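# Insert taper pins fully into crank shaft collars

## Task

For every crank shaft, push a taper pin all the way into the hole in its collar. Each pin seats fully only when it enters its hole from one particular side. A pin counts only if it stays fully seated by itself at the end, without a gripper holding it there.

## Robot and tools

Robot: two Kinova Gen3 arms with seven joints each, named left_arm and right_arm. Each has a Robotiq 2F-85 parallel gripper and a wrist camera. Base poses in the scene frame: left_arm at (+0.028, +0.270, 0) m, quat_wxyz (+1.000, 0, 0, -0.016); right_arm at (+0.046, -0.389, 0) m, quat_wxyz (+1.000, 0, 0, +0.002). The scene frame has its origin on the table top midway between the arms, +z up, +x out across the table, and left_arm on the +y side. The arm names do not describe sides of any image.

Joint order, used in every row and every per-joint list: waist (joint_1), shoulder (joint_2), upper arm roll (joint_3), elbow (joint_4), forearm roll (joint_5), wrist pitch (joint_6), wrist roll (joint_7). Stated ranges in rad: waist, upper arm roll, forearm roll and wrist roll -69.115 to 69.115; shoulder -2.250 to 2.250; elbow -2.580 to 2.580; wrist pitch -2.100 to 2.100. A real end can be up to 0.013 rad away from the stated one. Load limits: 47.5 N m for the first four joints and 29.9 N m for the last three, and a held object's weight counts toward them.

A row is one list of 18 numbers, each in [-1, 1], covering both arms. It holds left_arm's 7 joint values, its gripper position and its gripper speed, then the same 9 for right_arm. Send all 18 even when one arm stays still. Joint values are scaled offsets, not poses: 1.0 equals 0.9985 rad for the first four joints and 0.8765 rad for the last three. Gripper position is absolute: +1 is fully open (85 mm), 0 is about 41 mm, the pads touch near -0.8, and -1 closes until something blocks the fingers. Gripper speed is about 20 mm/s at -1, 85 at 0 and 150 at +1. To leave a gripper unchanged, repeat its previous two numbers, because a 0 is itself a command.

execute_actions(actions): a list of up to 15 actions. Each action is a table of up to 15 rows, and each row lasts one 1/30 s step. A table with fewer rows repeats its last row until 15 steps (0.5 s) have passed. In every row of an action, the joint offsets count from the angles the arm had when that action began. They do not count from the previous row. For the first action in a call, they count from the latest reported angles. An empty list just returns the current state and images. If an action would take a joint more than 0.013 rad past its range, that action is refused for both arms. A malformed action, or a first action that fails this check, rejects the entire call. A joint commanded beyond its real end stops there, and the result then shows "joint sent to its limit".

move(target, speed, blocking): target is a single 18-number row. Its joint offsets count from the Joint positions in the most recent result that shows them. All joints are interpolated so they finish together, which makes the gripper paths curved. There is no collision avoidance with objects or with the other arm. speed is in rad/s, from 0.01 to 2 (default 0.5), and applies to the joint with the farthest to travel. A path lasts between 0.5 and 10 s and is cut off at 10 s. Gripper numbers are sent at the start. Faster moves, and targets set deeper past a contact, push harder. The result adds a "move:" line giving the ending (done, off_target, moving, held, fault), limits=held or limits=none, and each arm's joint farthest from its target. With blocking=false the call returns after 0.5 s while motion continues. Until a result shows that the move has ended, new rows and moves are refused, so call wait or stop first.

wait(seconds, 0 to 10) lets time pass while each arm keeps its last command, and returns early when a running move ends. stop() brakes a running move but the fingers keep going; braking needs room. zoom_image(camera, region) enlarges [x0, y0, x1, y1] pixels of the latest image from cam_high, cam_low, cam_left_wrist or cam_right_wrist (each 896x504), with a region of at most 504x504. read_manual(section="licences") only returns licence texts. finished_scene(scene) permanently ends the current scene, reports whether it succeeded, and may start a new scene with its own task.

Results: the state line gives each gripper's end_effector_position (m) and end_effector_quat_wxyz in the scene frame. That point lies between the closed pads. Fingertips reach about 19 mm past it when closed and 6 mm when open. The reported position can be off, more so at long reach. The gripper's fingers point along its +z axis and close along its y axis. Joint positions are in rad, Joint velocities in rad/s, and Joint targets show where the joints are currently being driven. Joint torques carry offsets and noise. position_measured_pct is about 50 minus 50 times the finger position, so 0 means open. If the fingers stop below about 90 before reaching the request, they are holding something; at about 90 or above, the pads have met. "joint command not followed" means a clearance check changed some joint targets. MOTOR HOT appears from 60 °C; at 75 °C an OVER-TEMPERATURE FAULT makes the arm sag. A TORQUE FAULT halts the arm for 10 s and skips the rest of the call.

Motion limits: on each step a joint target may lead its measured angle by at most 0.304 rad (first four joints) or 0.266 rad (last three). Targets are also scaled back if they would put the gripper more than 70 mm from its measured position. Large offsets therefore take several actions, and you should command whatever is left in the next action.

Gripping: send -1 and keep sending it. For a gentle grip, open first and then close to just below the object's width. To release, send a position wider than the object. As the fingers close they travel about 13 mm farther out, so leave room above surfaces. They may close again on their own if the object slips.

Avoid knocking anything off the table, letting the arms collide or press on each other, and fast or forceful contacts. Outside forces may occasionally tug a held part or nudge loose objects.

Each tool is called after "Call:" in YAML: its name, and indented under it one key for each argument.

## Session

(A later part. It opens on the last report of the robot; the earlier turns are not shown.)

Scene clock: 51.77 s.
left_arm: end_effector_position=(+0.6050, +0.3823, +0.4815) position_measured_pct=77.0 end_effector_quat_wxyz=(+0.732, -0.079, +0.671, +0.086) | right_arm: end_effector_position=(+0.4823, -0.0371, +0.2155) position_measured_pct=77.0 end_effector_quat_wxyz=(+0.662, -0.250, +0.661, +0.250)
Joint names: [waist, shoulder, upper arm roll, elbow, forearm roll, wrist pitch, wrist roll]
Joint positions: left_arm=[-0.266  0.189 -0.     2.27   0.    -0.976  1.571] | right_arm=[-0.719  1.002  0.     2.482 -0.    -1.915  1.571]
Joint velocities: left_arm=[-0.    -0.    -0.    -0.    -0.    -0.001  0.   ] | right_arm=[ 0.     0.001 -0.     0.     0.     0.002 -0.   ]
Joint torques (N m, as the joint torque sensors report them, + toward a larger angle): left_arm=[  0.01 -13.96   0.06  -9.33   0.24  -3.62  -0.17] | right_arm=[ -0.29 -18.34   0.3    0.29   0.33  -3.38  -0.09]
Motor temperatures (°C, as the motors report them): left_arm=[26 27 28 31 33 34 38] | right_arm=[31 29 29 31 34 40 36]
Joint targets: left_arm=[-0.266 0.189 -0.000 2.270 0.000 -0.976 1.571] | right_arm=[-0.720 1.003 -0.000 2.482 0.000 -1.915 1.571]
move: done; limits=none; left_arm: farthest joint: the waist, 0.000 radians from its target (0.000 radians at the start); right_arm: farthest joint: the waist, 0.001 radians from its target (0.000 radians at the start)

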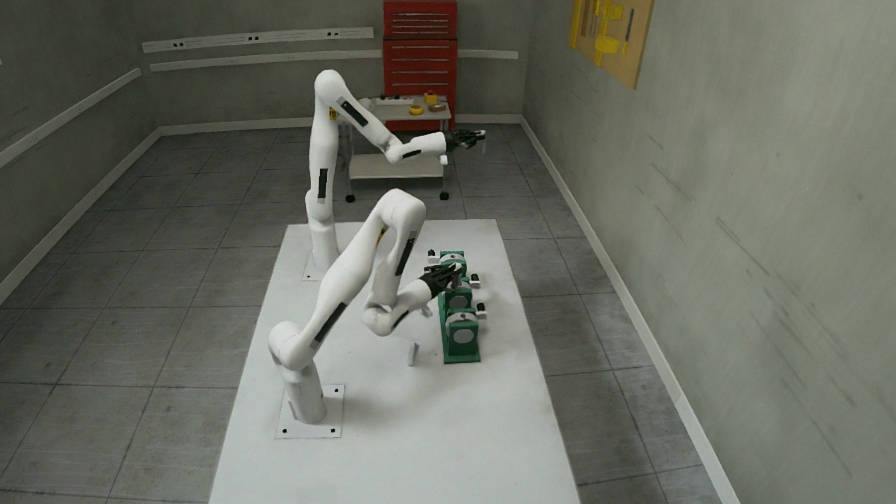

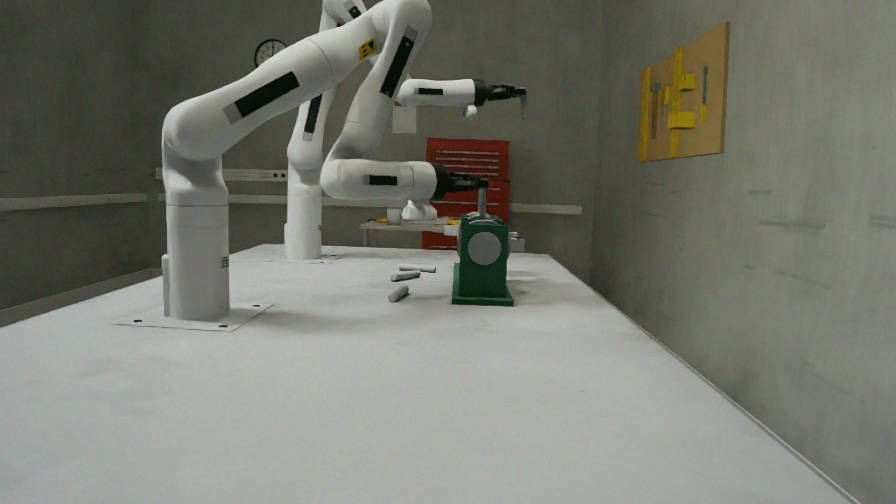

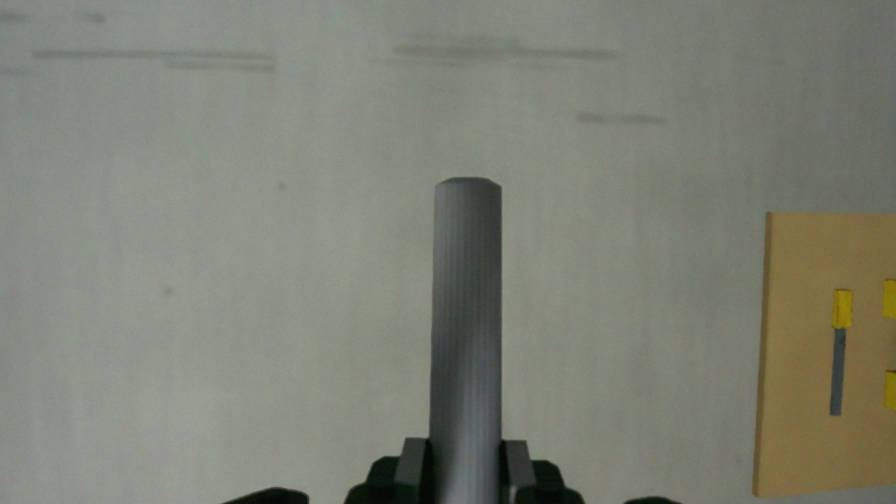

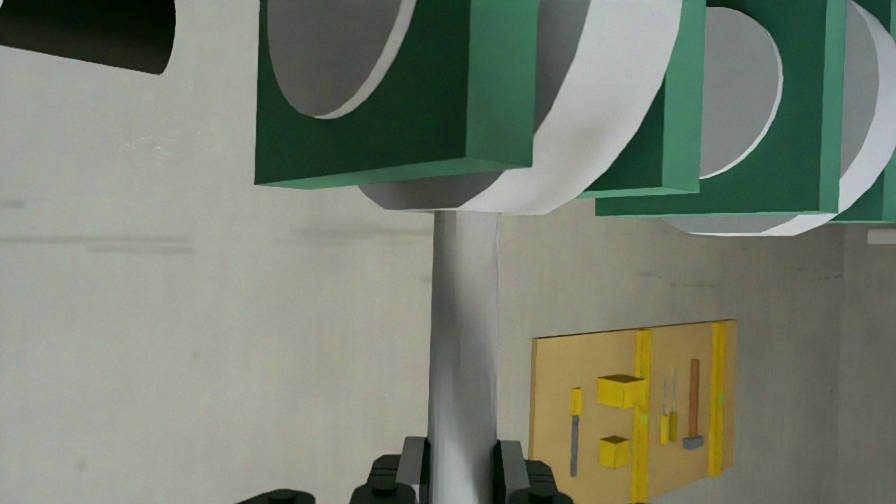

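Call:
move:
  target: [0,0,0,0,0,0,0,-1,0,0.0005,0.0907,0,-0.0255,0,-0.0744,0,-1,0]
  speed: 0.08

Scene clock: 53.57 s.
left_arm: end_effector_position=(+0.6050, +0.3823, +0.4815) position_measured_pct=77.0 end_effector_quat_wxyz=(+0.732, -0.079, +0.671, +0.086) | right_arm: end_effector_position=(+0.4826, -0.0376, +0.1902) position_measured_pct=77.0 end_effector_quat_wxyz=(+0.662, -0.249, +0.661, +0.249)
Joint names: [waist, shoulder, upper arm roll, elbow, forearm roll, wrist pitch, wrist roll]
Joint positions: left_arm=[-0.266  0.189 -0.     2.27   0.    -0.976  1.571] | right_arm=[-0.718  1.093  0.     2.457 -0.    -1.98   1.571]
Joint velocities: left_arm=[-0.001  0.001 -0.001 -0.    -0.     0.001  0.   ] | right_arm=[ 0.     0.003  0.001 -0.    -0.     0.001  0.   ]
Joint torques (N m, as the joint torque sensors report them, + toward a larger angle): left_arm=[  0.15 -14.06  -0.04  -9.92  -0.04  -3.44  -0.3 ] | right_arm=[ -0.36 -18.08   0.5    0.37  -0.01  -3.16  -0.15]
Motor temperatures (°C, as the motors report them): left_arm=[26 27 28 31 33 34 38] | right_arm=[31 29 29 31 34 40 36]
Joint targets: left_arm=[-0.266 0.189 -0.000 2.270 0.000 -0.976 1.571] | right_arm=[-0.719 1.093 0.000 2.457 -0.000 -1.980 1.571]
move: done; limits=none; left_arm: farthest joint: the waist, 0.000 radians from its target (0.000 radians at the start); right_arm: farthest joint: the waist, 0.000 radians from its target (0.001 radians at the start)

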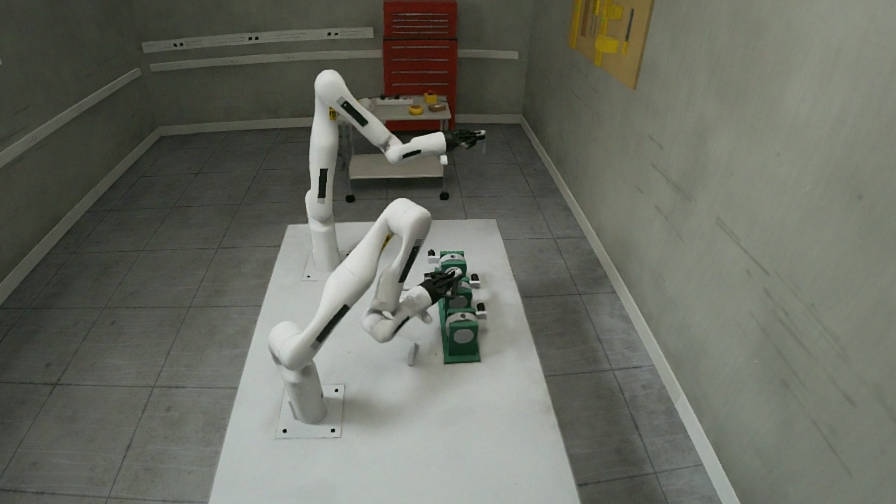

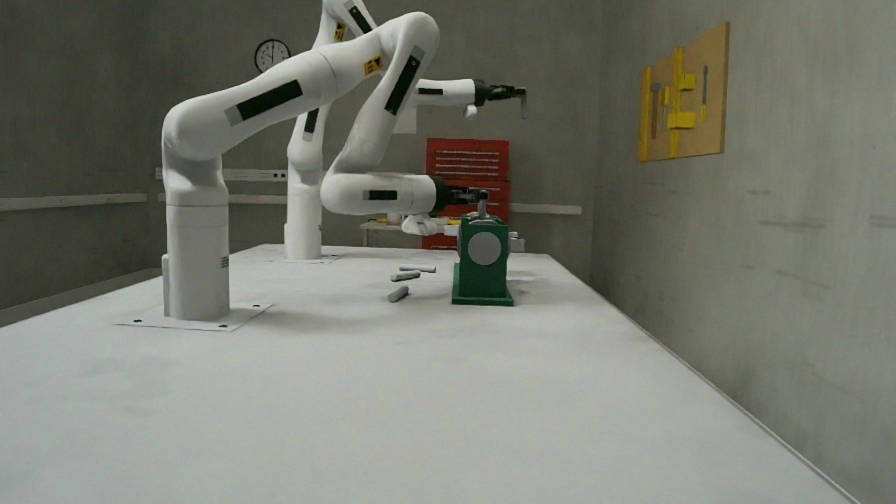

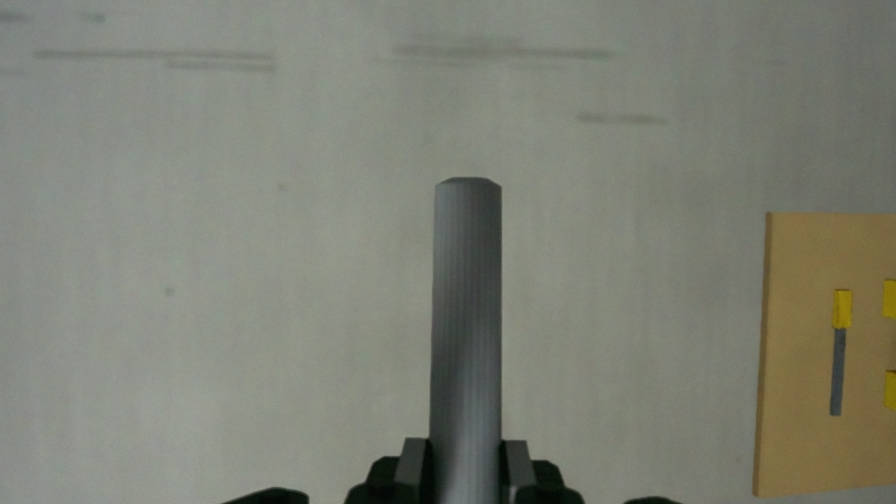

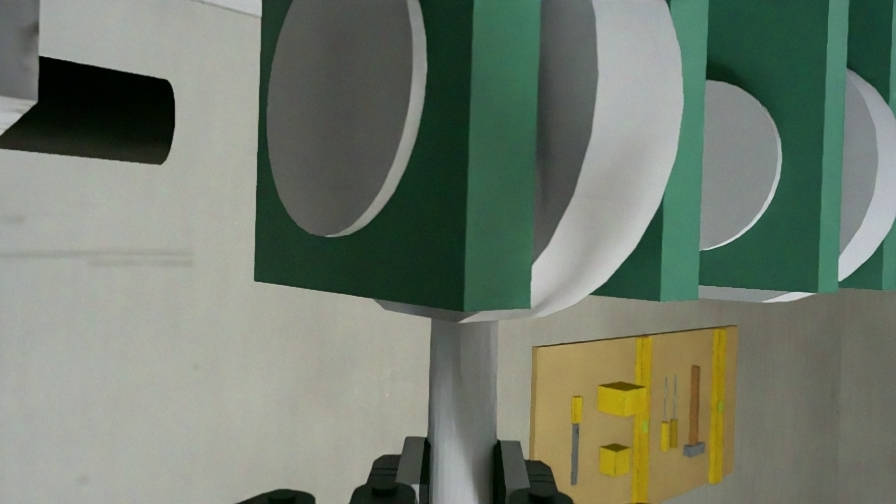

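Call:
execute_actions:
  actions: []

Call:
move:
  target: [0,0,0,0,0,0,0,-1,0, 0,0.074,0,-0.0273,0,-0.0533,0,-1,0]
  speed: 0.1

Scene clock: 55.00 s.
left_arm: end_effector_position=(+0.6050, +0.3823, +0.4815) position_measured_pct=77.0 end_effector_quat_wxyz=(+0.732, -0.079, +0.671, +0.086) | right_arm: end_effector_position=(+0.4826, -0.0376, +0.1900) position_measured_pct=77.0 end_effector_quat_wxyz=(+0.662, -0.249, +0.661, +0.249)
Joint names: [waist, shoulder, upper arm roll, elbow, forearm roll, wrist pitch, wrist roll]
Joint positions: left_arm=[-0.266  0.189 -0.     2.27   0.    -0.976  1.571] | right_arm=[-0.718  1.093  0.     2.457 -0.    -1.98   1.571]
Joint velocities: left_arm=[ 0.    -0.    -0.001 -0.     0.     0.001  0.   ] | right_arm=[-0.    -0.002  0.001 -0.     0.    -0.    -0.   ]
Joint torques (N m, as the joint torque sensors report them, + toward a larger angle): left_arm=[  0.01 -13.91  -0.33  -9.79   0.07  -3.84  -0.43] | right_arm=[ -0.25 -18.96   0.55   0.76   0.23  -3.25  -0.01]
Motor temperatures (°C, as the motors report them): left_arm=[26 27 28 31 33 34 38] | right_arm=[31 29 29 31 34 40 36]
Joint targets: left_arm=[-0.266 0.189 -0.000 2.270 0.000 -0.976 1.571] | right_arm=[-0.719 1.093 0.000 2.457 -0.000 -1.980 1.571]

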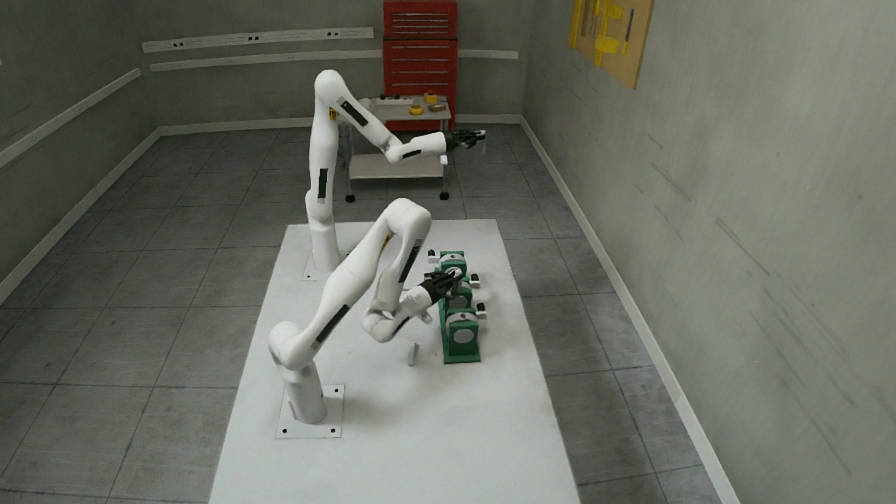

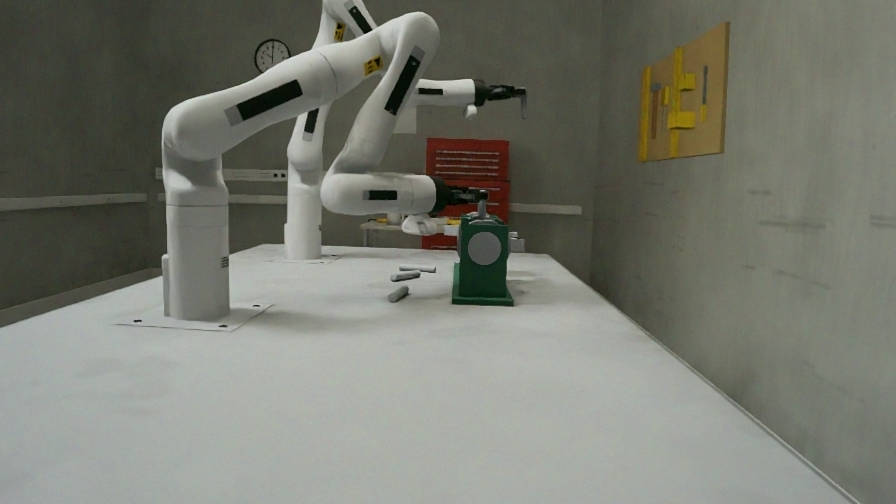

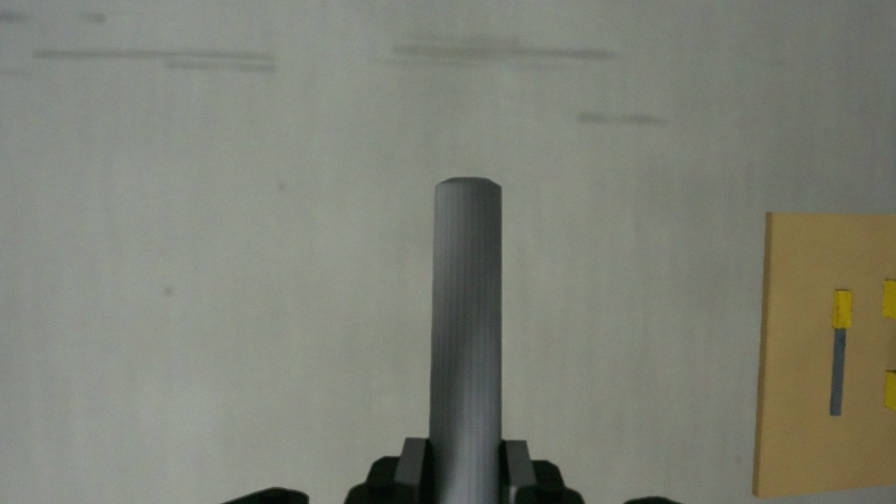

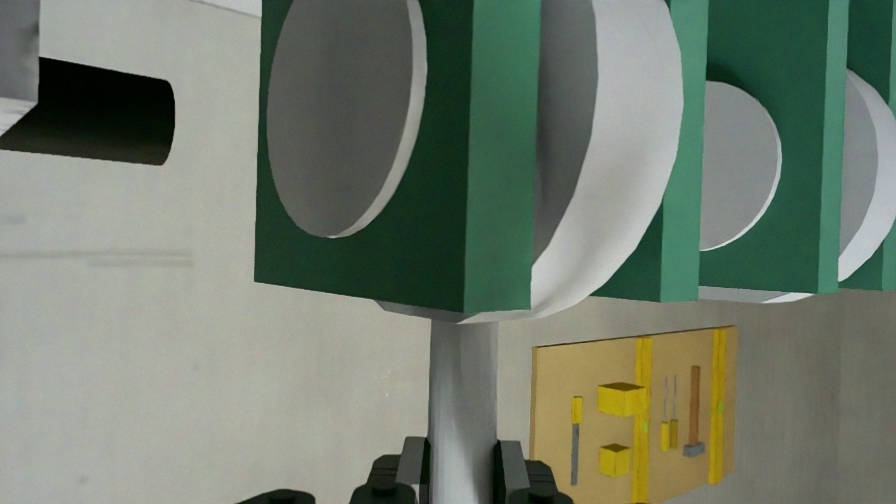

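Scene clock: 56.00 s.
left_arm: end_effector_position=(+0.6051, +0.3823, +0.4815) position_measured_pct=77.0 end_effector_quat_wxyz=(+0.732, -0.079, +0.671, +0.086) | right_arm: end_effector_position=(+0.4831, -0.0377, +0.1717) position_measured_pct=77.0 end_effector_quat_wxyz=(+0.665, -0.248, +0.659, +0.250)
Joint names: [waist, shoulder, upper arm roll, elbow, forearm roll, wrist pitch, wrist roll]
Joint positions: left_arm=[-0.266  0.189 -0.     2.27   0.    -0.976  1.571] | right_arm=[-0.718  1.162  0.     2.43  -0.001 -2.031  1.57 ]
Joint velocities: left_arm=[ 0.001  0.     0.001  0.     0.    -0.    -0.   ] | right_arm=[-0.     0.001 -0.003  0.001 -0.    -0.002  0.   ]
Joint torques (N m, as the joint torque sensors report them, + toward a larger angle): left_arm=[ -0.29 -13.84   0.08  -9.87  -0.21  -3.63  -0.54] | right_arm=[ -0.72 -14.86   0.44   0.82   0.25  -0.65   0.26]
Motor temperatures (°C, as the motors report them): left_arm=[26 27 28 31 33 34 38] | right_arm=[31 29 29 31 34 40 36]
Joint targets: left_arm=[-0.266 0.189 -0.000 2.270 0.000 -0.976 1.571] | right_arm=[-0.718 1.167 0.000 2.430 -0.000 -2.027 1.571]
move: done; limits=none; left_arm: farthest joint: the waist, 0.000 radians from its target (0.000 radians at the start); right_arm: farthest joint: the shoulder, 0.004 radians from its target (0.074 radians at the start)

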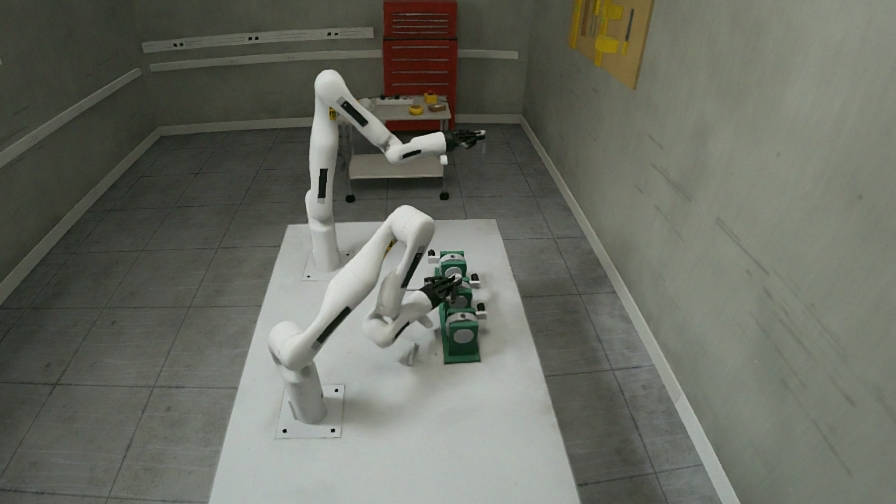

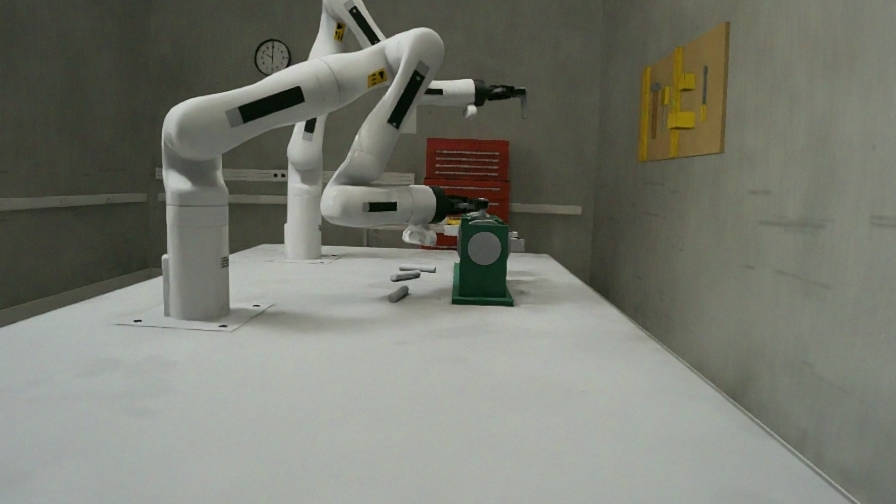

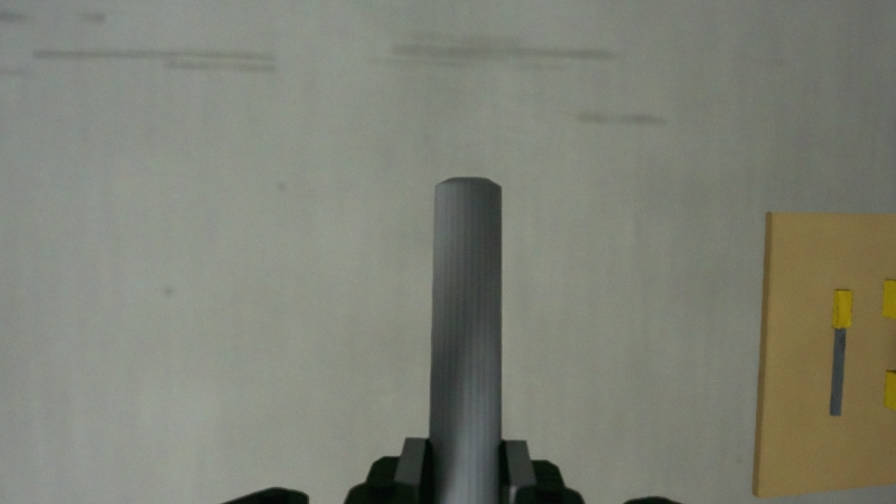

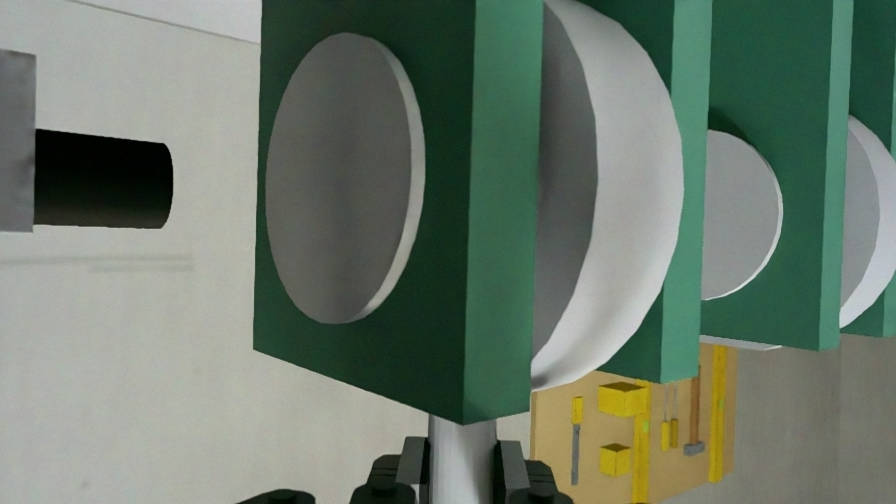

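Call:
move:
  target: [0,0,0,0,0,0,0,-1,0, 0,0,0,0,0,0,0,-0.3,0]

Call:
move:
  target: [0,0,0,0,0,0,0,-1,0, 0,-0.13,0,0.048,0,0.105,0,-0.3,0]
  speed: 0.3

Call:
zoom_image:
  camera: "cam_low"
  region: [400,160,560,250]

Scene clock: 57.10 s.
left_arm: end_effector_position=(+0.6051, +0.3823, +0.4815) position_measured_pct=77.0 end_effector_quat_wxyz=(+0.732, -0.079, +0.671, +0.086) | right_arm: end_effector_position=(+0.4831, -0.0377, +0.1717) position_measured_pct=65.1 end_effector_quat_wxyz=(+0.665, -0.248, +0.659, +0.250)
Joint names: [waist, shoulder, upper arm roll, elbow, forearm roll, wrist pitch, wrist roll]
Joint positions: left_arm=[-0.266  0.189 -0.     2.27   0.    -0.976  1.571] | right_arm=[-0.718  1.162  0.     2.43  -0.001 -2.031  1.57 ]
Joint velocities: left_arm=[ 0.  0. -0.  0.  0.  0.  0.] | right_arm=[ 0.    -0.002 -0.    -0.     0.     0.     0.   ]
Joint torques (N m, as the joint torque sensors report them, + toward a larger angle): left_arm=[  0.27 -13.79  -0.36  -9.52  -0.2   -3.46  -0.21] | right_arm=[ -0.38 -18.46   0.69   1.46   0.05  -2.65  -0.3 ]
Motor temperatures (°C, as the motors report them): left_arm=[26 27 28 31 33 34 38] | right_arm=[31 29 29 31 34 40 36]
Joint targets: left_arm=[-0.266 0.189 -0.000 2.270 0.000 -0.976 1.571] | right_arm=[-0.718 1.162 0.000 2.430 -0.001 -2.031 1.570]
move: done; limits=none; left_arm: farthest joint: the waist, 0.000 radians from its target (0.000 radians at the start); right_arm: farthest joint: the waist, 0.000 radians from its target (0.000 radians at the start)

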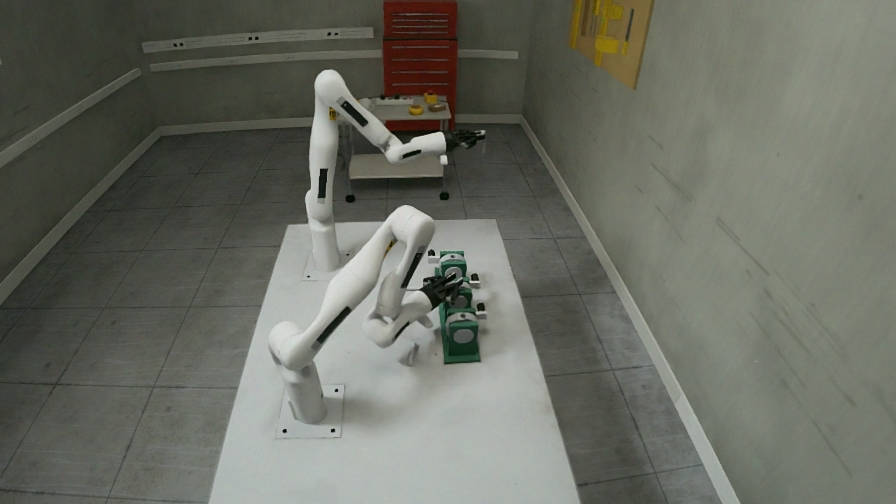

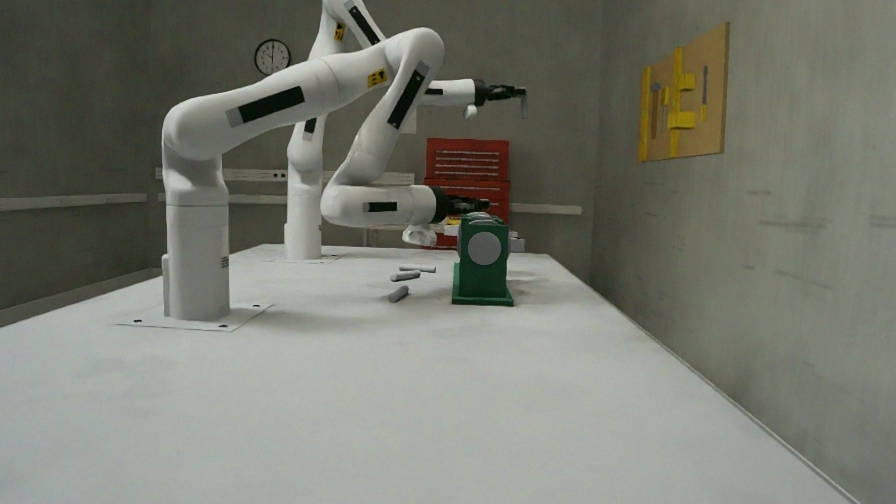

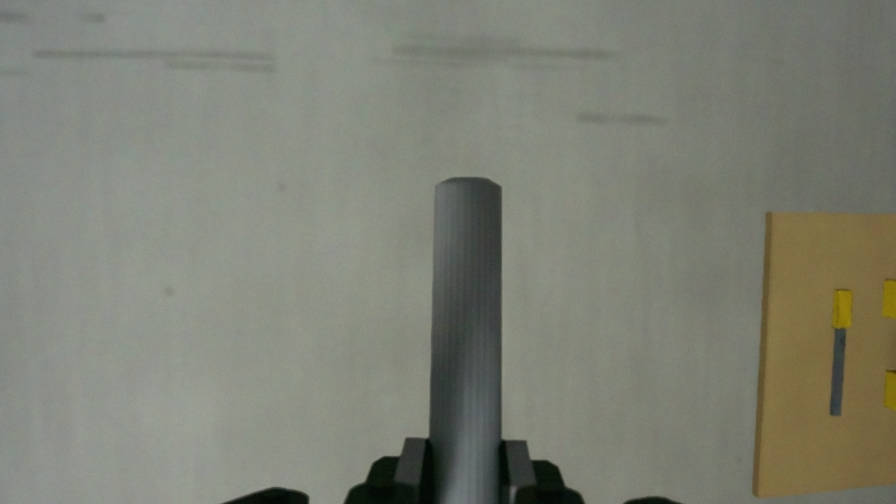

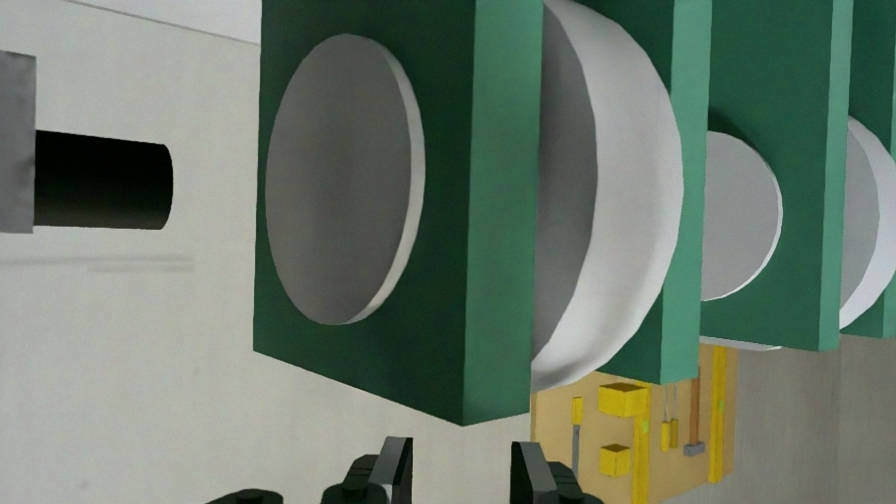

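Scene clock: 58.00 s.
left_arm: end_effector_position=(+0.6051, +0.3823, +0.4815) position_measured_pct=77.0 end_effector_quat_wxyz=(+0.732, -0.079, +0.671, +0.086) | right_arm: end_effector_position=(+0.4822, -0.0386, +0.2068) position_measured_pct=65.1 end_effector_quat_wxyz=(+0.661, -0.249, +0.662, +0.249)
Joint names: [waist, shoulder, upper arm roll, elbow, forearm roll, wrist pitch, wrist roll]
Joint positions: left_arm=[-0.266  0.189 -0.     2.27   0.    -0.976  1.571] | right_arm=[-0.718  1.033  0.     2.478 -0.001 -1.939  1.57 ]
Joint velocities: left_arm=[-0.    -0.    -0.002  0.     0.     0.002  0.   ] | right_arm=[-0.    -0.004 -0.     0.     0.    -0.001 -0.   ]
Joint torques (N m, as the joint torque sensors report them, + toward a larger angle): left_arm=[ -0.53 -14.18  -0.27  -9.69   0.14  -3.9   -0.08] | right_arm=[ -0.09 -17.5    0.6    0.81   0.18  -2.78  -0.05]
Motor temperatures (°C, as the motors report them): left_arm=[26 27 28 31 33 34 38] | right_arm=[31 29 29 31 34 40 36]
Joint targets: left_arm=[-0.266 0.189 -0.000 2.270 0.000 -0.976 1.571] | right_arm=[-0.718 1.033 0.000 2.478 -0.001 -1.939 1.570]
move: done; limits=none; left_arm: farthest joint: the waist, 0.000 radians from its target (0.000 radians at the start); right_arm: farthest joint: the shoulder, 0.001 radians from its target (0.130 radians at the start)

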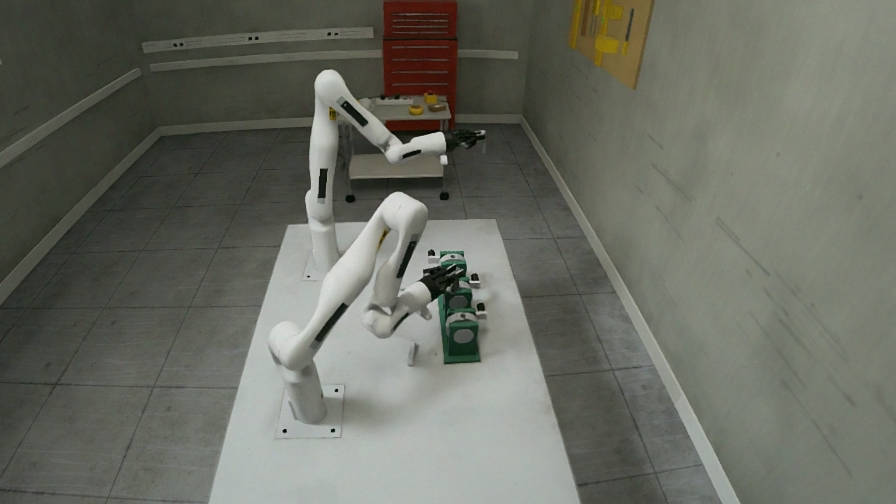

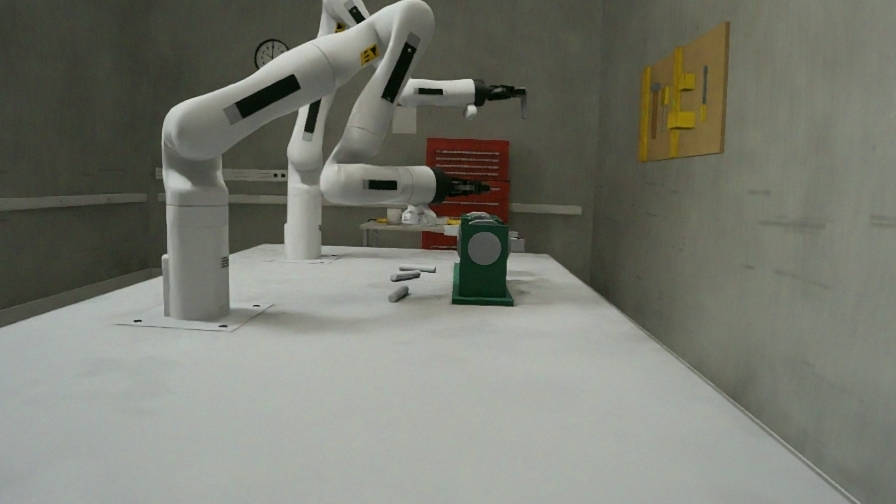

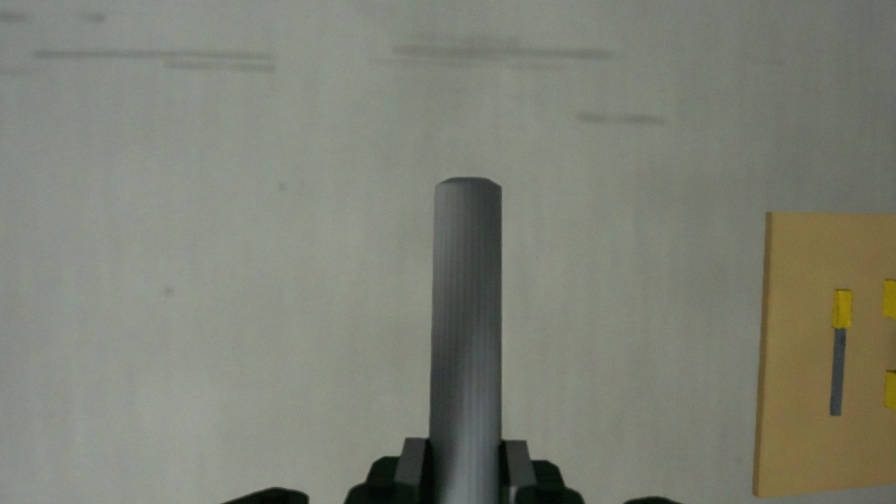

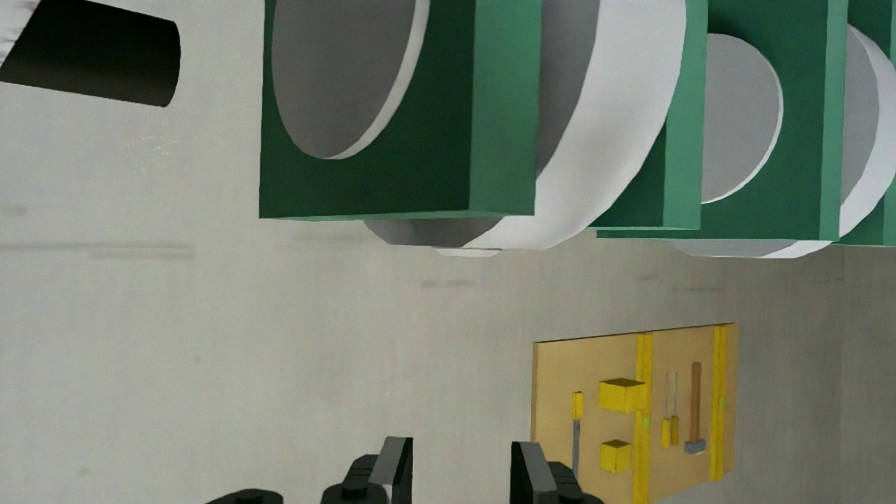

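Region (400, 160, 560, 250) of cam_low's 896x504 image, scaled by 3.150, with more detail than that image has; it fills the top 284 rows of this view, and the rest is white.

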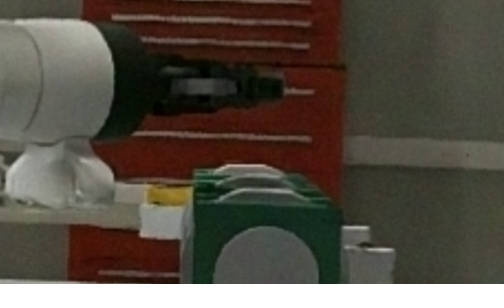

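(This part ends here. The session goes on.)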